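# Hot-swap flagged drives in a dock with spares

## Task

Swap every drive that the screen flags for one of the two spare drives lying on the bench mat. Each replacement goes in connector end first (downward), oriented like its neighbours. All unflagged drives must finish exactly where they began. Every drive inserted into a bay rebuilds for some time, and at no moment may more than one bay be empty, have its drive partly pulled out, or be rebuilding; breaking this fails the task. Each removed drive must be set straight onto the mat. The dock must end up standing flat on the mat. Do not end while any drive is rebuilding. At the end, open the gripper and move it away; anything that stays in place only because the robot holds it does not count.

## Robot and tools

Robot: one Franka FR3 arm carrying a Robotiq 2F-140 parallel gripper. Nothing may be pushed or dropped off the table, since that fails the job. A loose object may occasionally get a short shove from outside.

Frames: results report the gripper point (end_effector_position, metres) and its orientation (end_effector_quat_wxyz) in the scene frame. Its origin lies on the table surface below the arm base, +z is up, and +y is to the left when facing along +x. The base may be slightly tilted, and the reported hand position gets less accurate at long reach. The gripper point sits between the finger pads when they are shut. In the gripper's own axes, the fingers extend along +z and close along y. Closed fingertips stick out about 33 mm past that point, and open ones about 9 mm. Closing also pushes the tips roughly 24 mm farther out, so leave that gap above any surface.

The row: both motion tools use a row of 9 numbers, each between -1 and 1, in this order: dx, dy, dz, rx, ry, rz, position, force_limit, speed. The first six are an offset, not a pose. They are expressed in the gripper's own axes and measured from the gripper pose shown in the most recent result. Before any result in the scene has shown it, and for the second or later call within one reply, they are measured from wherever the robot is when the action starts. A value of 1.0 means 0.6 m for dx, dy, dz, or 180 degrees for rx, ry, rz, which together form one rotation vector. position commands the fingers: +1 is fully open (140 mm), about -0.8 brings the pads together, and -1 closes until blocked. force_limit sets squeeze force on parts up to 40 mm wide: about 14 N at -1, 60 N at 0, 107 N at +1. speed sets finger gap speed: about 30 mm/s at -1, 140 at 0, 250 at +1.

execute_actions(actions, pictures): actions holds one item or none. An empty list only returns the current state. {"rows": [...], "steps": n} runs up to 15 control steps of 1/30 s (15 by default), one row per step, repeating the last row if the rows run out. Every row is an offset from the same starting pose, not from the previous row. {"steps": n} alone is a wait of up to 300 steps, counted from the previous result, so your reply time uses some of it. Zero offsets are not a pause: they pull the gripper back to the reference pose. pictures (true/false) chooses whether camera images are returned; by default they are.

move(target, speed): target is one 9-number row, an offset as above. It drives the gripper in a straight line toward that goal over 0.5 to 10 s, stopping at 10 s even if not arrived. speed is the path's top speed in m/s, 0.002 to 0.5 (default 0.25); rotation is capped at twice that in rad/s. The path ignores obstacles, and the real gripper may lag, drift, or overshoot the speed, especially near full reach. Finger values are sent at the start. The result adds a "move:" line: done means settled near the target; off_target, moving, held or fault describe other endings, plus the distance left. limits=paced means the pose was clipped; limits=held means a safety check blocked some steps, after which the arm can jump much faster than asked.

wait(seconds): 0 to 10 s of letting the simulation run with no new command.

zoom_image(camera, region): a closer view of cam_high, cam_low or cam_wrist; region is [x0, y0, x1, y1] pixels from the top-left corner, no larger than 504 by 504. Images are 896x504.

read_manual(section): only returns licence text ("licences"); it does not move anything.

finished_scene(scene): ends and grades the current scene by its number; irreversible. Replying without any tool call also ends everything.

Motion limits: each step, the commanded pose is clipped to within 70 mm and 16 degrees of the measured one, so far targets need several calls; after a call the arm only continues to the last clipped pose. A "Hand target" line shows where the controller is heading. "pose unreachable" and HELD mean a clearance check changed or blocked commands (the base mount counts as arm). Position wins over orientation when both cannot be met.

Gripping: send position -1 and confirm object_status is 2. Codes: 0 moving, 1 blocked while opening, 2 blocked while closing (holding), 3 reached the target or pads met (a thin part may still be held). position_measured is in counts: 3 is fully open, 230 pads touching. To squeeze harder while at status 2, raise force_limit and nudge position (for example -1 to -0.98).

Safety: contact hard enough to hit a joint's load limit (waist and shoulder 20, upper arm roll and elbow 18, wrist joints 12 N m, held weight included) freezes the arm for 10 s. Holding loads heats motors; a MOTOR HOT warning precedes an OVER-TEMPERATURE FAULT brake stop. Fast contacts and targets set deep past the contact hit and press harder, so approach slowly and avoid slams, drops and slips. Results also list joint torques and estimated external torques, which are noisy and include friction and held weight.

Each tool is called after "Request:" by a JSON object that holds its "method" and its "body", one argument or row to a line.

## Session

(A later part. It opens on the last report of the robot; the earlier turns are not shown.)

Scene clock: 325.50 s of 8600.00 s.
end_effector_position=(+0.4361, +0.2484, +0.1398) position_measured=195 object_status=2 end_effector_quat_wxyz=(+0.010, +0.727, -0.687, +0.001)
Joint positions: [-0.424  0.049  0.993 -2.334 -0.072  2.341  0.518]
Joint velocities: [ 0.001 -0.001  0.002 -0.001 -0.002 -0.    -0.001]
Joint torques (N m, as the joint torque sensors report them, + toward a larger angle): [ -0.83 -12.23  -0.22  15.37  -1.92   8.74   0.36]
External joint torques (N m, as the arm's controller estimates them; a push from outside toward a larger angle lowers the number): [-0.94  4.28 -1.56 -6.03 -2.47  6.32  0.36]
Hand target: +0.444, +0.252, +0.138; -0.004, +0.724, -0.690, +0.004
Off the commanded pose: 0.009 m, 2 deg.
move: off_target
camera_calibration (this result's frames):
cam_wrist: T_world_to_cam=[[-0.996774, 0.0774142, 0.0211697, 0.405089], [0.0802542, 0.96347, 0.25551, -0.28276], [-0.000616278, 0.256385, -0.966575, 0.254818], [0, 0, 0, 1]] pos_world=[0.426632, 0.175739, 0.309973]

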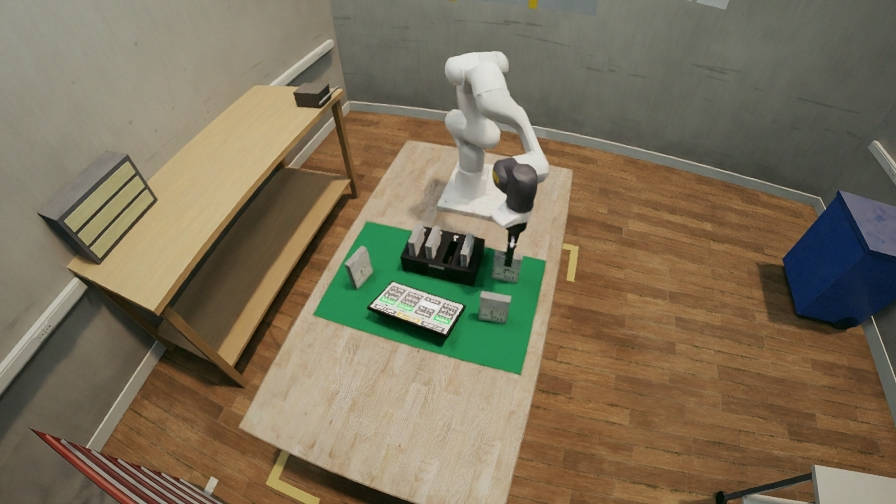

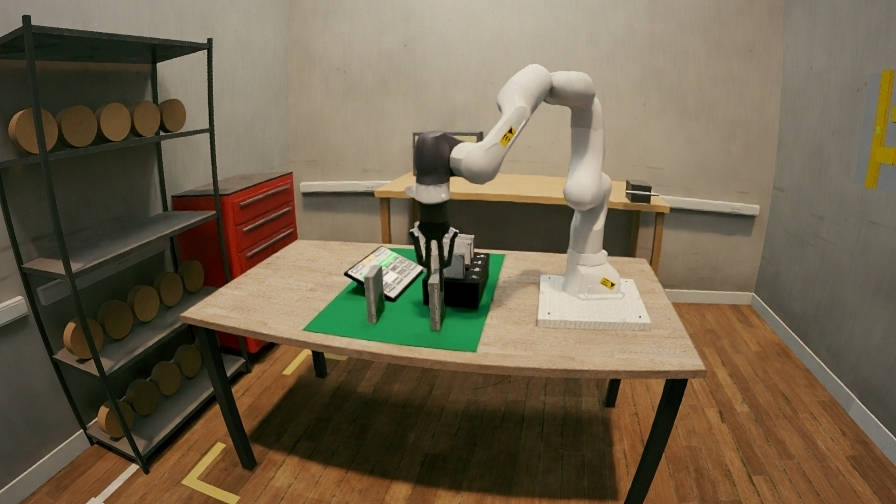

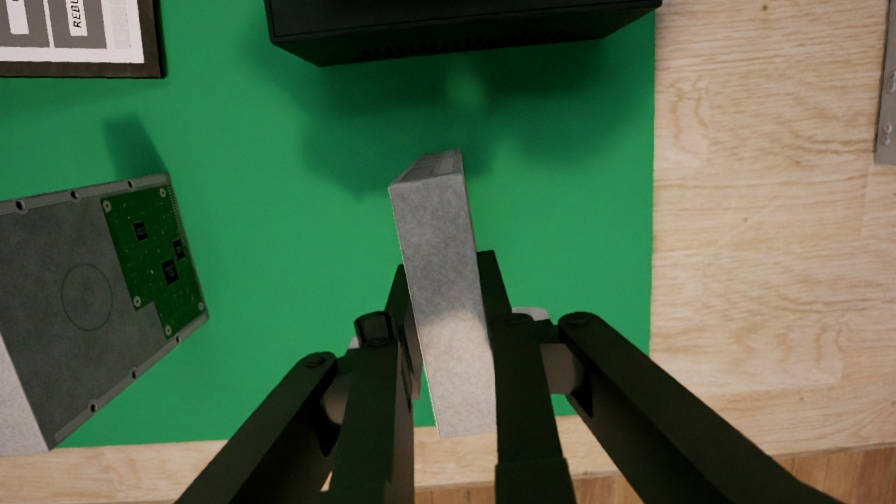

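Request:
{"method": "move", "body": {
  "target": [0,0,0,0,0,0,-1,0,0]
}}

Request:
{"method": "move", "body": {
  "target": [0,0,0,0,0,0,0,0,-0.5]
}}

Request:
{"method": "move", "body": {
  "target": [0,0,-0.17,0.005,-0.004,0,0,0,0],
  "speed": 0.15
}}

Request:
{"method": "move", "body": {
  "target": [0.914,-0.176,0,0,0,-0.392,0,0,0],
  "speed": 0.3
}}

Scene clock: 331.07 s of 8600.00 s.
end_effector_position=(+0.4352, +0.2481, +0.1401) position_measured=195 object_status=2 end_effector_quat_wxyz=(+0.012, +0.727, -0.686, +0.001)
Joint positions: [-0.424  0.048  0.993 -2.334 -0.071  2.337  0.518]
Joint velocities: [-0.    -0.001 -0.    -0.001  0.001  0.001 -0.001]
Joint torques (N m, as the joint torque sensors report them, + toward a larger angle): [ -1.26 -16.47   0.88  19.77   0.45   3.13  -0.34]
External joint torques (N m, as the arm's controller estimates them; a push from outside toward a larger angle lowers the number): [-1.36  0.03 -0.42 -1.61 -0.1   0.73 -0.34]
Hand target: +0.436, +0.248, +0.140; +0.010, +0.727, -0.687, +0.001
Off the commanded pose: 0.001 m, 0 deg.
move: done
camera_calibration (this result's frames):
cam_wrist: T_world_to_cam=[[-0.996781, 0.0768246, 0.0229205, 0.4041], [0.0801266, 0.964151, 0.252966, -0.282265], [-0.00266474, 0.253989, -0.967204, 0.25673], [0, 0, 0, 1]] pos_world=[0.4261, 0.175895, 0.310452]

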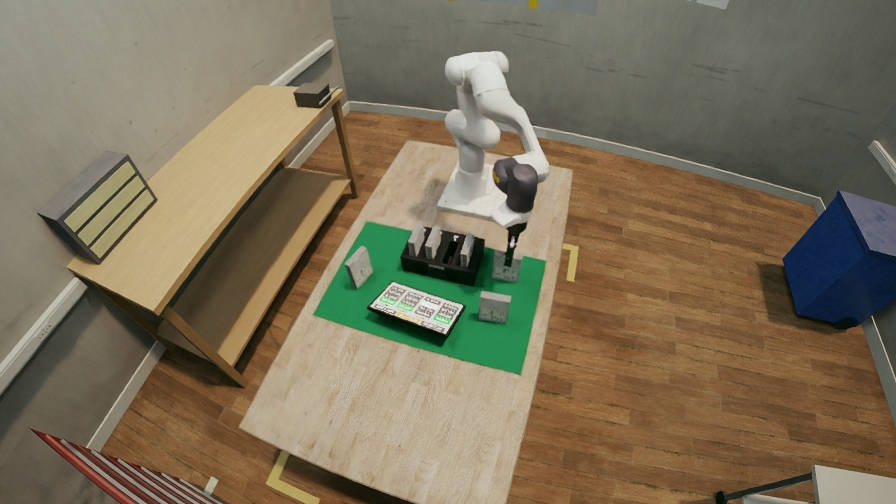

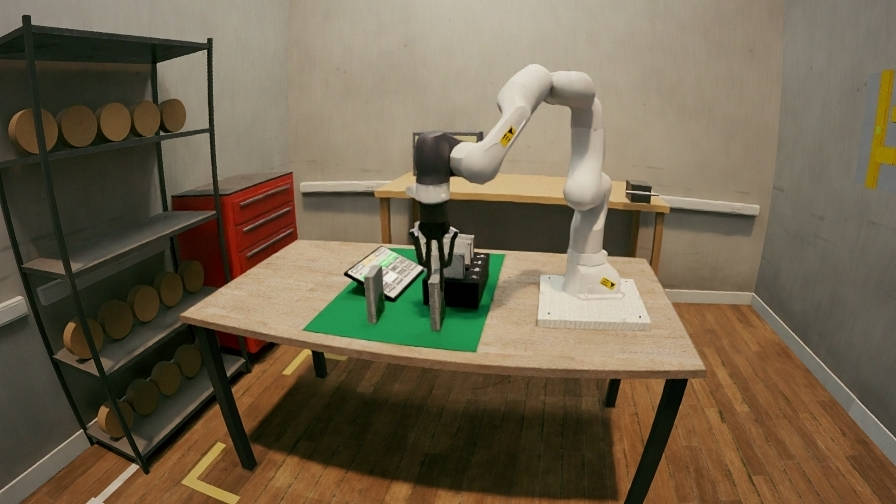

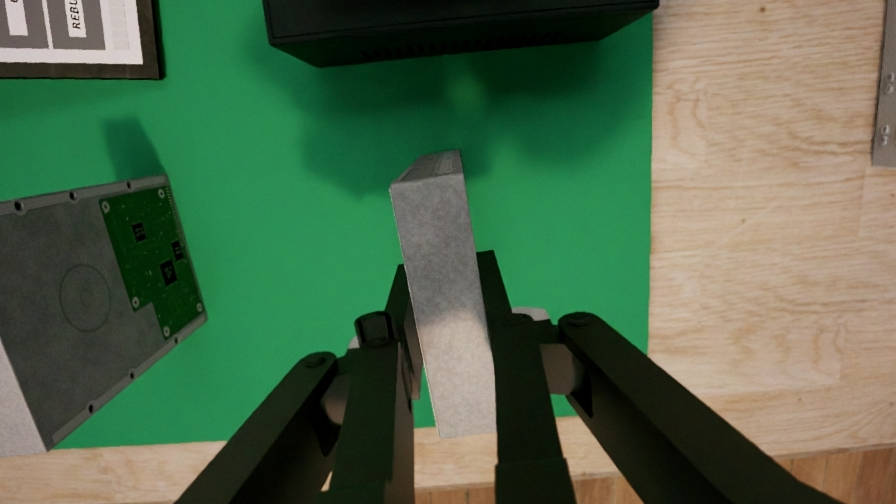

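Scene clock: 331.77 s of 8600.00 s.
end_effector_position=(+0.4349, +0.2479, +0.1400) position_measured=129 object_status=0 end_effector_quat_wxyz=(+0.012, +0.727, -0.686, +0.001)
Joint positions: [-0.424  0.048  0.993 -2.334 -0.071  2.336  0.518]
Joint velocities: [-0.     0.001  0.    -0.001  0.     0.001  0.001]
Joint torques (N m, as the joint torque sensors report them, + toward a larger angle): [ -1.1  -17.5    1.19  20.58   0.55   2.45  -0.32]
External joint torques (N m, as the arm's controller estimates them; a push from outside toward a larger angle lowers the number): [-1.23 -1.04 -0.13 -0.76 -0.01  0.05 -0.32]
Hand target: +0.435, +0.248, +0.140; +0.012, +0.727, -0.686, +0.001
Off the commanded pose: 0.000 m, 0 deg.
move: done
camera_calibration (this result's frames):
cam_wrist: T_world_to_cam=[[-0.996764, 0.0768412, 0.0235811, 0.403765], [0.0803085, 0.964291, 0.252376, -0.282085], [-0.00334621, 0.253453, -0.967342, 0.257155], [0, 0, 0, 1]] pos_world=[0.425973, 0.17581, 0.310427]

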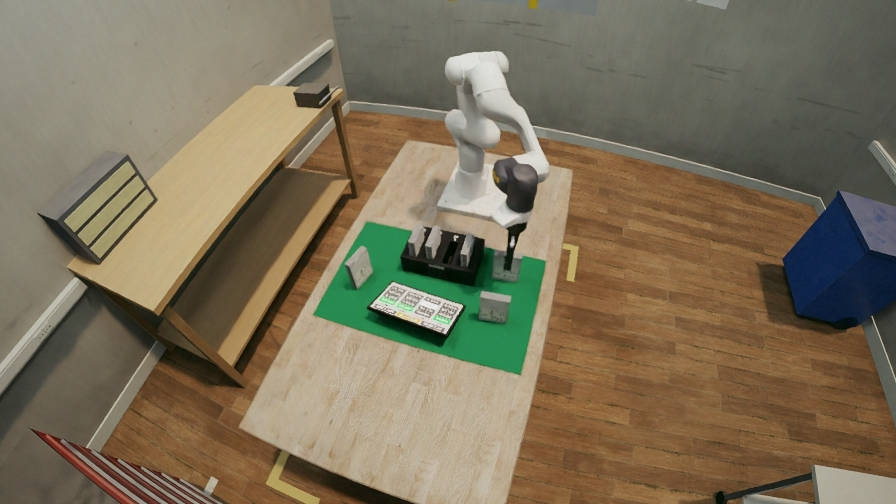

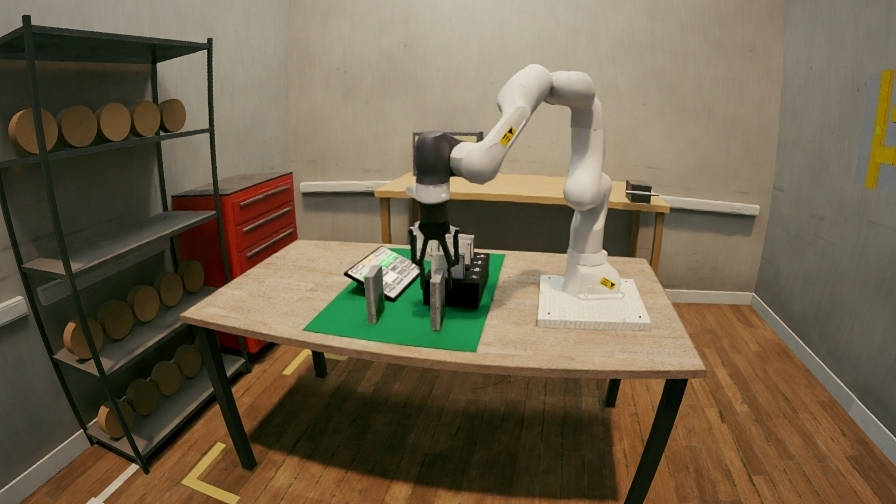

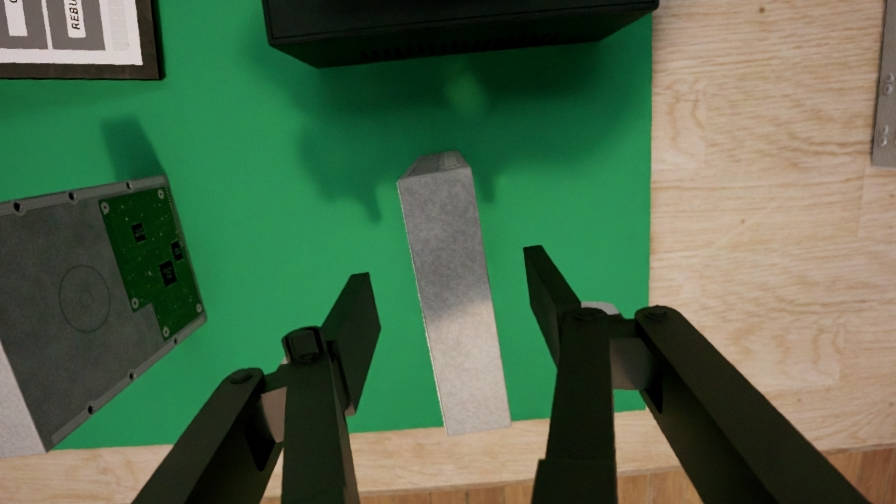

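Scene clock: 333.10 s of 8600.00 s.
end_effector_position=(+0.4387, +0.2526, +0.2432) position_measured=129 object_status=3 end_effector_quat_wxyz=(-0.002, +0.724, -0.690, +0.004)
Joint positions: [-0.37  -0.201  0.905 -2.222  0.173  2.096  0.346]
Joint velocities: [ 0.008 -0.    -0.01   0.001  0.001 -0.009 -0.028]
Joint torques (N m, as the joint torque sensors report them, + toward a larger angle): [  0.39 -13.83  -7.    22.4    1.63   1.79  -0.58]
External joint torques (N m, as the arm's controller estimates them; a push from outside toward a larger angle lowers the number): [ 0.43 -0.86 -2.07 -1.16  0.95 -0.72 -0.58]
Hand target: +0.437, +0.252, +0.243; +0.000, +0.728, -0.685, +0.002
Off the commanded pose: 0.004 m, 1 deg.
move: off_target
camera_calibration (this result's frames):
cam_wrist: T_world_to_cam=[[-0.996306, 0.0858601, 0.00158774, 0.407582], [0.0830932, 0.959203, 0.270233, -0.31718], [0.0216793, 0.269367, -0.962794, 0.339707], [0, 0, 0, 1]] pos_world=[0.425067, 0.17774, 0.412133]

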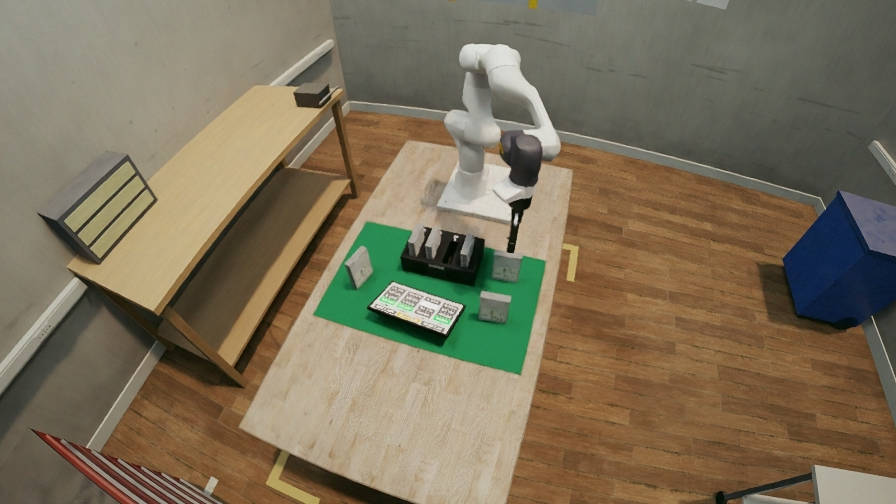

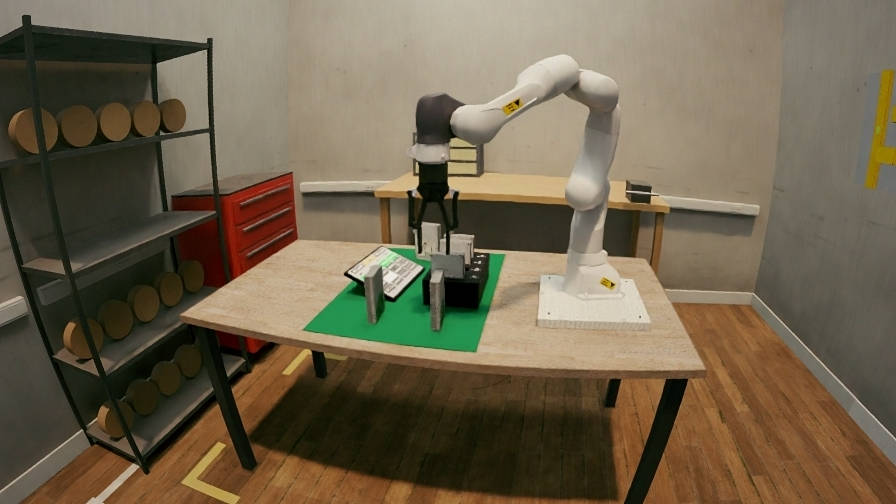

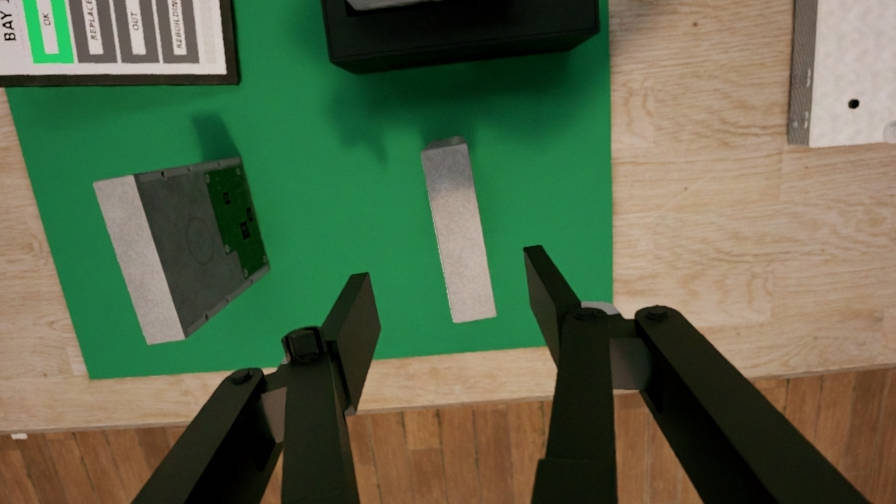

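Scene clock: 336.57 s of 8600.00 s.
end_effector_position=(+0.5704, -0.2941, +0.2543) position_measured=129 object_status=3 end_effector_quat_wxyz=(+0.007, +0.988, -0.151, +0.011)
Joint positions: [-0.675  0.263  0.275 -1.72  -0.085  1.998 -1.688]
Joint velocities: [ 0.    -0.001  0.     0.001  0.001 -0.002 -0.029]
Joint torques (N m, as the joint torque sensors report them, + toward a larger angle): [ -1.78 -40.2    3.98  23.83   1.54   1.98  -0.66]
External joint torques (N m, as the arm's controller estimates them; a push from outside toward a larger angle lowers the number): [-1.97 -0.57  1.3  -0.54  0.72 -0.62 -0.66]
Hand target: +0.570, -0.293, +0.254; +0.004, +0.990, -0.144, +0.009
Off the commanded pose: 0.009 m, 1 deg.
move: off_target; limits=paced
camera_calibration (this result's frames):
cam_wrist: T_world_to_cam=[[-0.424385, -0.905334, 0.0163395, -0.0357416], [-0.875289, 0.414788, 0.248636, 0.585305], [-0.231876, 0.0912157, -0.968459, 0.588418], [0, 0, 0, 1]] pos_world=[0.633583, -0.328809, 0.424914]

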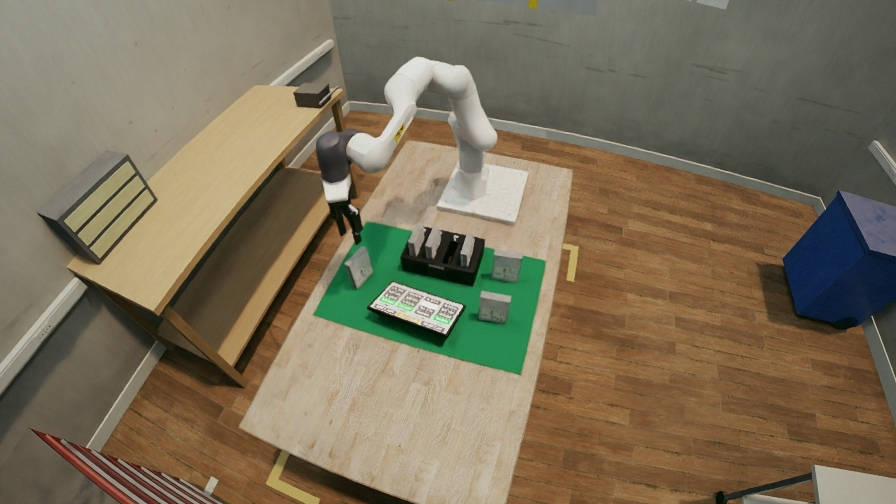

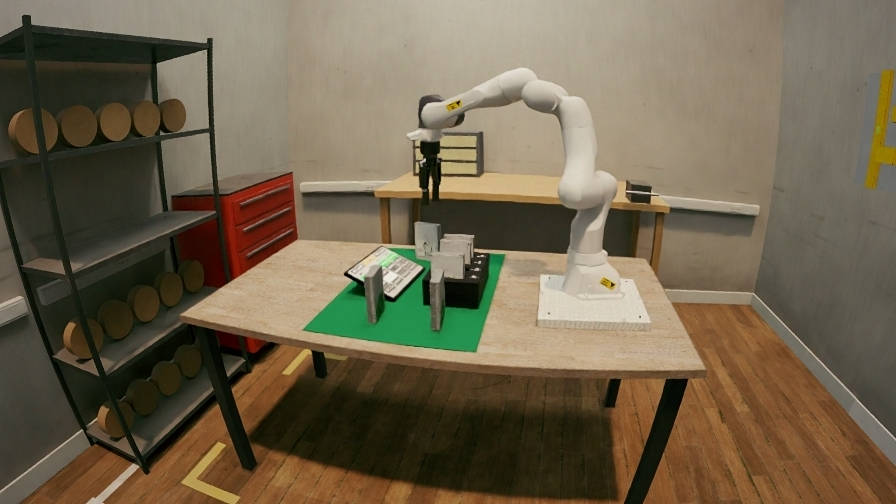

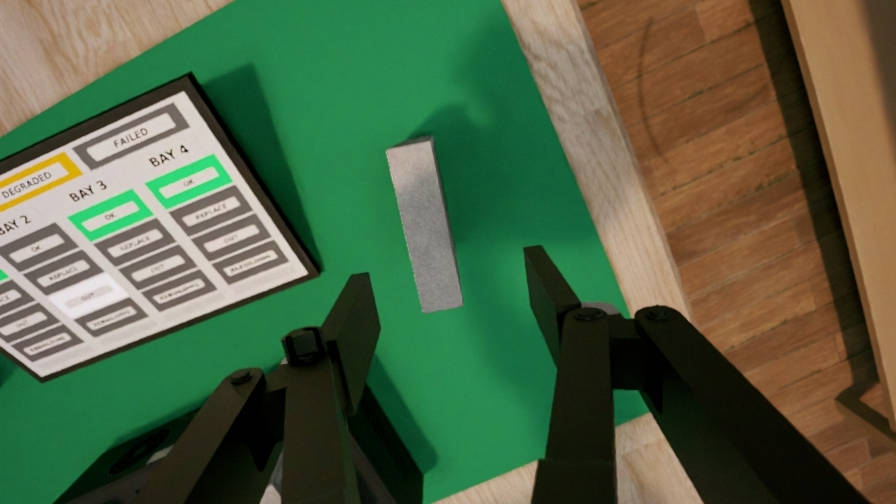

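Request:
{"method": "move", "body": {
  "target": [-0.002,-0.017,0.193,0.003,-0.0075,-0.008,0,1,0],
  "speed": 0.08
}}

Scene clock: 340.87 s of 8600.00 s.
end_effector_position=(+0.5716, -0.2861, +0.1377) position_measured=129 object_status=3 end_effector_quat_wxyz=(-0.001, +0.991, -0.137, -0.003)
Joint positions: [-0.662  0.4    0.268 -1.826 -0.129  2.205 -1.677]
Joint velocities: [-0.    -0.     0.002 -0.001 -0.001  0.011  0.007]
Joint torques (N m, as the joint torque sensors report them, + toward a larger angle): [  0.51 -44.23   2.6   22.19  -0.23   3.12   0.04]
External joint torques (N m, as the arm's controller estimates them; a push from outside toward a larger angle lowers the number): [ 0.52 -2.08 -1.14 -0.58 -0.94  0.61  0.04]
Hand target: +0.573, -0.288, +0.138; +0.001, +0.990, -0.140, -0.001
Off the commanded pose: 0.003 m, 0 deg.
move: done
camera_calibration (this result's frames):
cam_wrist: T_world_to_cam=[[-0.39806, -0.917312, 0.00933373, -0.0435706], [-0.879993, 0.384701, 0.278598, 0.601938], [-0.259152, 0.102685, -0.960362, 0.49283], [0, 0, 0, 1]] pos_world=[0.640076, -0.32214, 0.306003]

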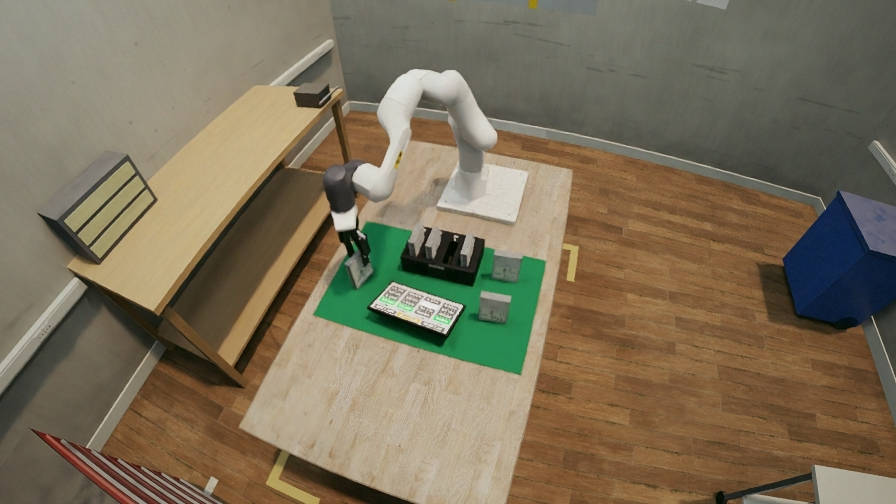

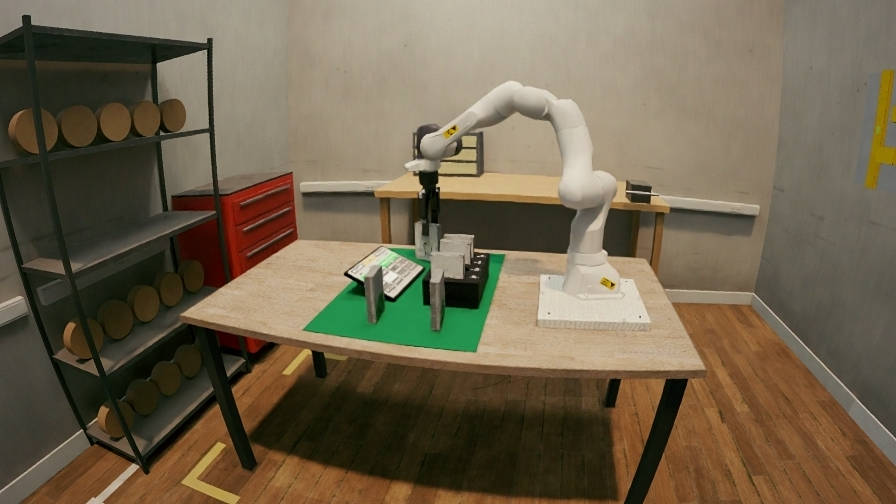

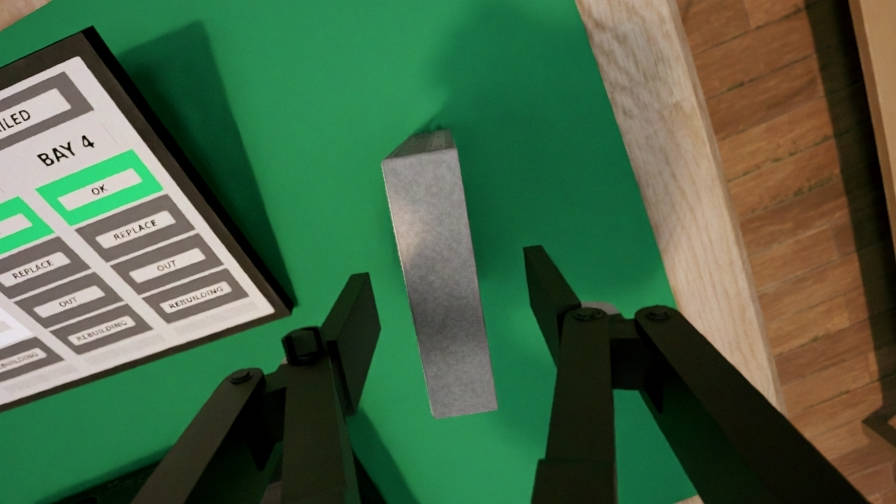

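Request:
{"method": "move", "body": {
  "target": [0.016,-0.002,0,0,0.002,0,0,1,0],
  "speed": 0.03
}}

Request:
{"method": "move", "body": {
  "target": [0,0,0,0,0,0,-1,1,-0.5]
}}

Request:
{"method": "move", "body": {
  "target": [0,0,-0.33,0,0,0,-1,1,0],
  "speed": 0.2
}}

Request:
{"method": "move", "body": {
  "target": [-0.383,-0.436,-0.01,0,0.005,-0.095,-1,1,0]
}}

Scene clock: 346.90 s of 8600.00 s.
end_effector_position=(+0.5822, -0.2876, +0.1383) position_measured=129 object_status=3 end_effector_quat_wxyz=(-0.001, +0.991, -0.136, +0.003)
Joint positions: [-0.656  0.421  0.268 -1.796 -0.13   2.206 -1.675]
Joint velocities: [ 0.003  0.     0.     0.006 -0.001 -0.003  0.001]
Joint torques (N m, as the joint torque sensors report them, + toward a larger angle): [  0.62 -44.01   3.44  23.03  -0.32   1.95  -0.12]
External joint torques (N m, as the arm's controller estimates them; a push from outside toward a larger angle lowers the number): [ 0.75 -0.98 -0.38  0.08 -1.04 -0.59 -0.12]
Hand target: +0.581, -0.288, +0.138; -0.001, +0.991, -0.137, -0.000
Off the commanded pose: 0.001 m, 0 deg.
move: done
camera_calibration (this result's frames):
cam_wrist: T_world_to_cam=[[-0.396702, -0.917931, 0.00556573, -0.0411965], [-0.883688, 0.38353, 0.268328, 0.614898], [-0.248441, 0.101528, -0.963312, 0.490169], [0, 0, 0, 1]] pos_world=[0.648813, -0.323413, 0.307421]

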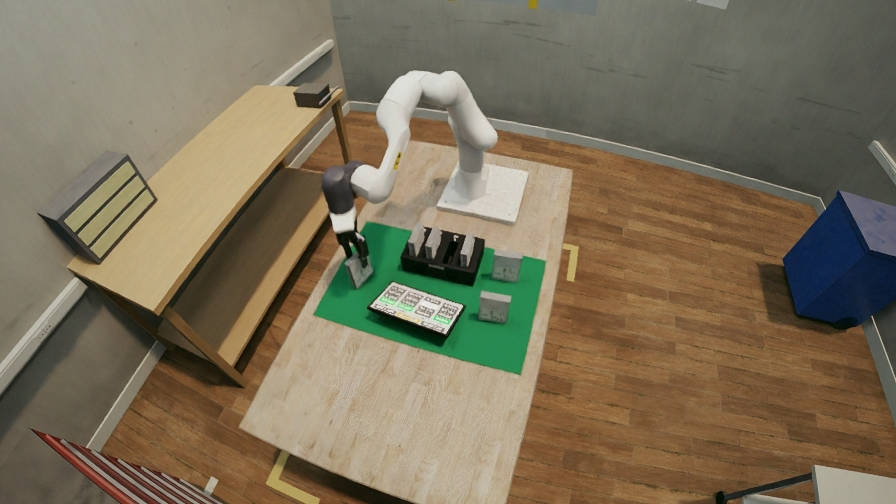

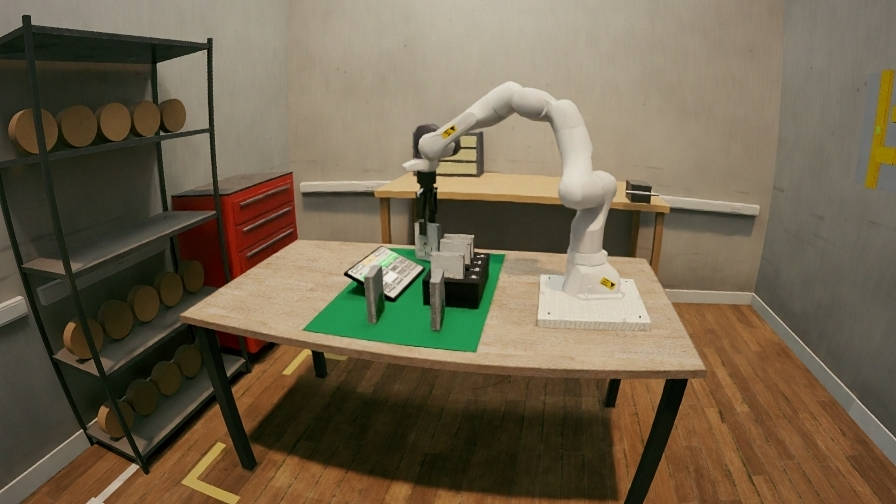

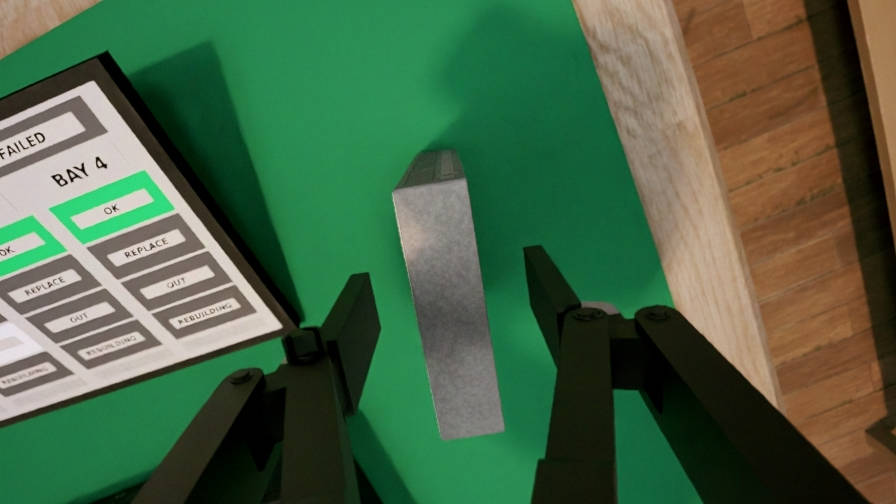

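Scene clock: 347.63 s of 8600.00 s.
end_effector_position=(+0.5823, -0.2876, +0.1386) position_measured=198 object_status=2 end_effector_quat_wxyz=(-0.001, +0.991, -0.136, +0.003)
Joint positions: [-0.656  0.42   0.268 -1.796 -0.13   2.206 -1.675]
Joint velocities: [ 0.    -0.     0.001 -0.001 -0.001 -0.    -0.001]
Joint torques (N m, as the joint torque sensors report them, + toward a larger angle): [ -0.74 -44.61   4.34  22.     0.62   2.66  -0.22]
External joint torques (N m, as the arm's controller estimates them; a push from outside toward a larger angle lowers the number): [-0.94 -1.93  0.27 -0.74 -0.1   0.15 -0.22]
Hand target: +0.582, -0.288, +0.138; -0.001, +0.991, -0.136, +0.003
Off the commanded pose: 0.000 m, 0 deg.
move: done
camera_calibration (this result's frames):
cam_wrist: T_world_to_cam=[[-0.396687, -0.917937, 0.0055921, -0.0411747], [-0.883775, 0.383556, 0.268006, 0.61502], [-0.248158, 0.101372, -0.963401, 0.490223], [0, 0, 0, 1]] pos_world=[0.648858, -0.323385, 0.307683]

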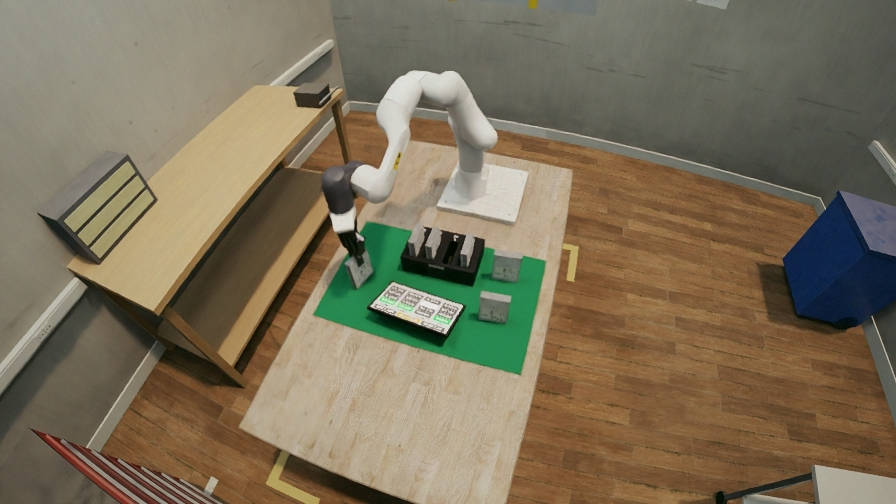

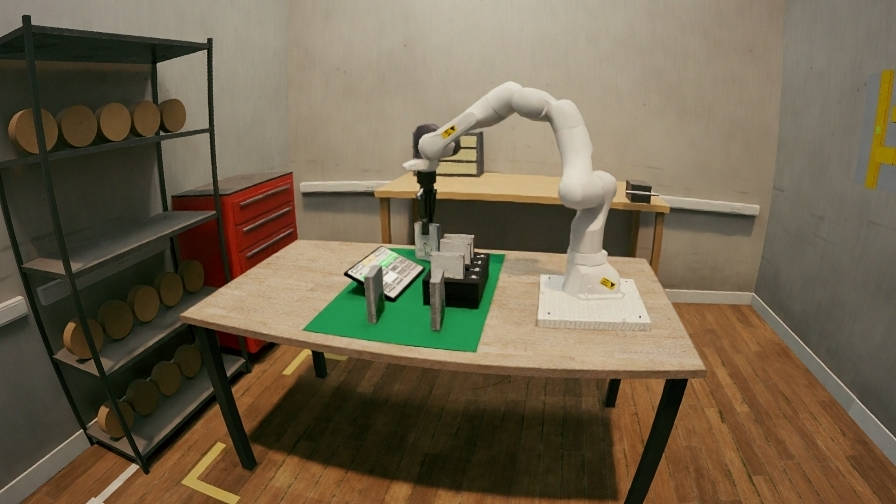

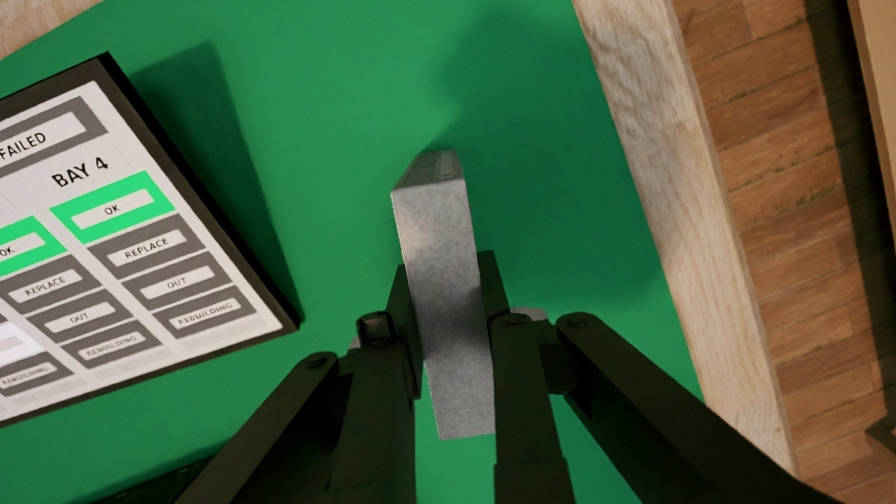

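Scene clock: 349.37 s of 8600.00 s.
end_effector_position=(+0.5817, -0.2875, +0.3313) position_measured=198 object_status=2 end_effector_quat_wxyz=(-0.003, +0.990, -0.138, -0.000)
Joint positions: [-0.66   0.294  0.289 -1.474 -0.079  1.755 -1.705]
Joint velocities: [-0.001 -0.     0.002  0.001 -0.    -0.01  -0.004]
Joint torques (N m, as the joint torque sensors report them, + toward a larger angle): [ -0.39 -44.94   5.45  26.62   1.41   2.4   -0.63]
External joint torques (N m, as the arm's controller estimates them; a push from outside toward a larger angle lowers the number): [-0.53 -4.59  2.52  2.37  0.53 -0.12 -0.63]
Hand target: +0.584, -0.285, +0.337; -0.003, +0.991, -0.133, +0.004
Off the commanded pose: 0.005 m, 0 deg.
move: off_target
camera_calibration (this result's frames):
cam_wrist: T_world_to_cam=[[-0.400519, -0.916282, 0.00340086, -0.0389636], [-0.880711, 0.38599, 0.274517, 0.559564], [-0.252847, 0.106954, -0.961576, 0.679461], [0, 0, 0, 1]] pos_world=[0.649009, -0.324359, 0.499877]

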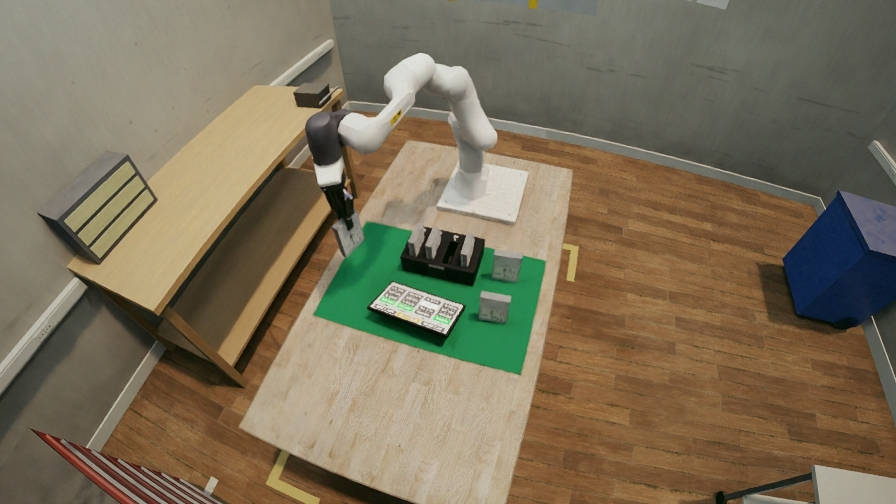

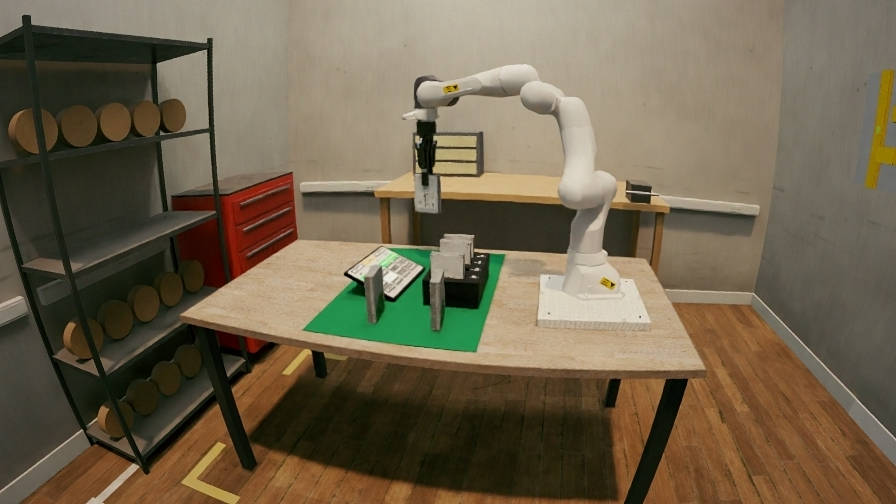

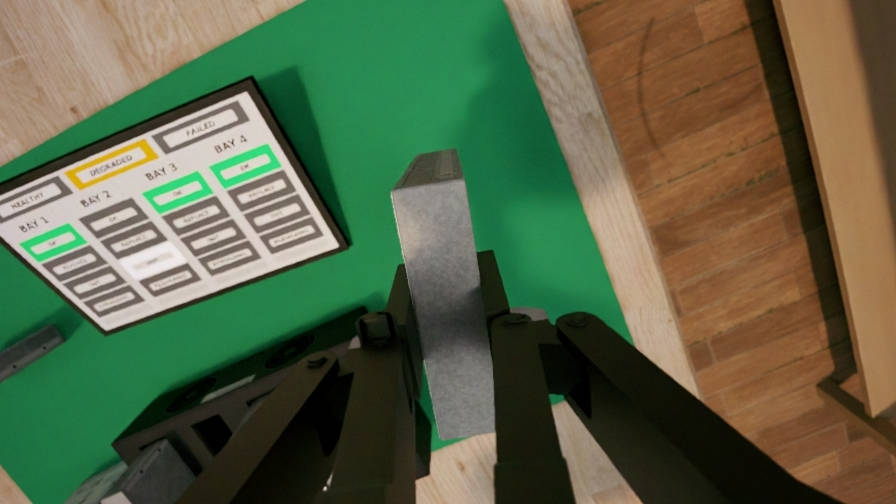

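Scene clock: 351.30 s of 8600.00 s.
end_effector_position=(+0.4341, +0.0291, +0.3366) position_measured=198 object_status=2 end_effector_quat_wxyz=(-0.006, +1.000, +0.015, +0.005)
Joint positions: [-0.427 -0.456  0.451 -2.258  0.212  1.847 -1.718]
Joint velocities: [ 0.001  0.001 -0.001 -0.001  0.003 -0.001  0.006]
Joint torques (N m, as the joint torque sensors report them, + toward a larger angle): [ -0.12 -17.54  -5.89  24.24   1.7    2.44   0.01]
External joint torques (N m, as the arm's controller estimates them; a push from outside toward a larger angle lowers the number): [-0.09 -4.3   0.27  0.21  0.84 -0.09  0.01]
Hand target: +0.435, +0.030, +0.340; -0.006, +1.000, +0.010, +0.008
Off the commanded pose: 0.004 m, 1 deg.
move: off_target
camera_calibration (this result's frames):
cam_wrist: T_world_to_cam=[[-0.104119, -0.994562, -0.00256168, 0.067605], [-0.959285, 0.0997457, 0.264241, 0.351847], [-0.262549, 0.02997, -0.964453, 0.620839], [0, 0, 0, 1]] pos_world=[0.507561, 0.0135356, 0.505971]

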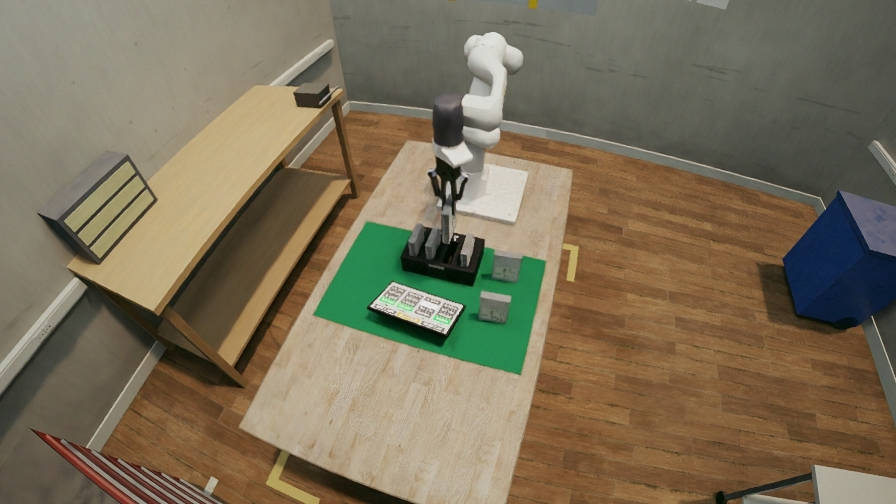

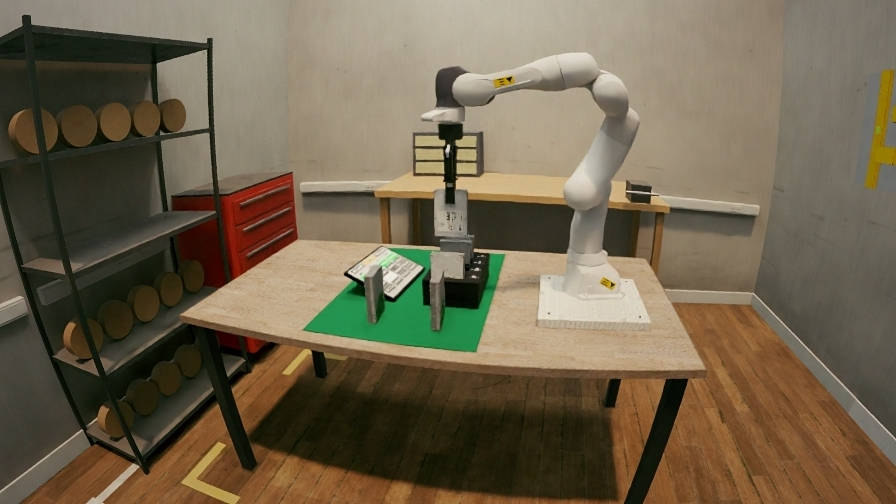

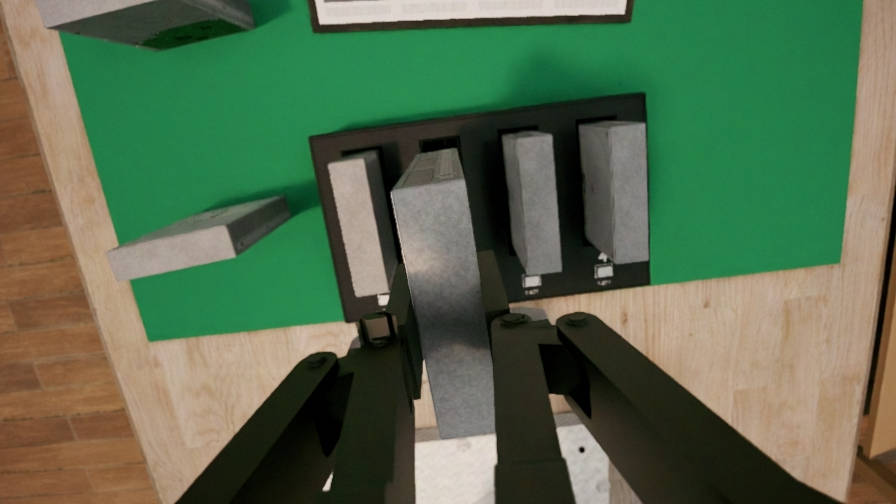

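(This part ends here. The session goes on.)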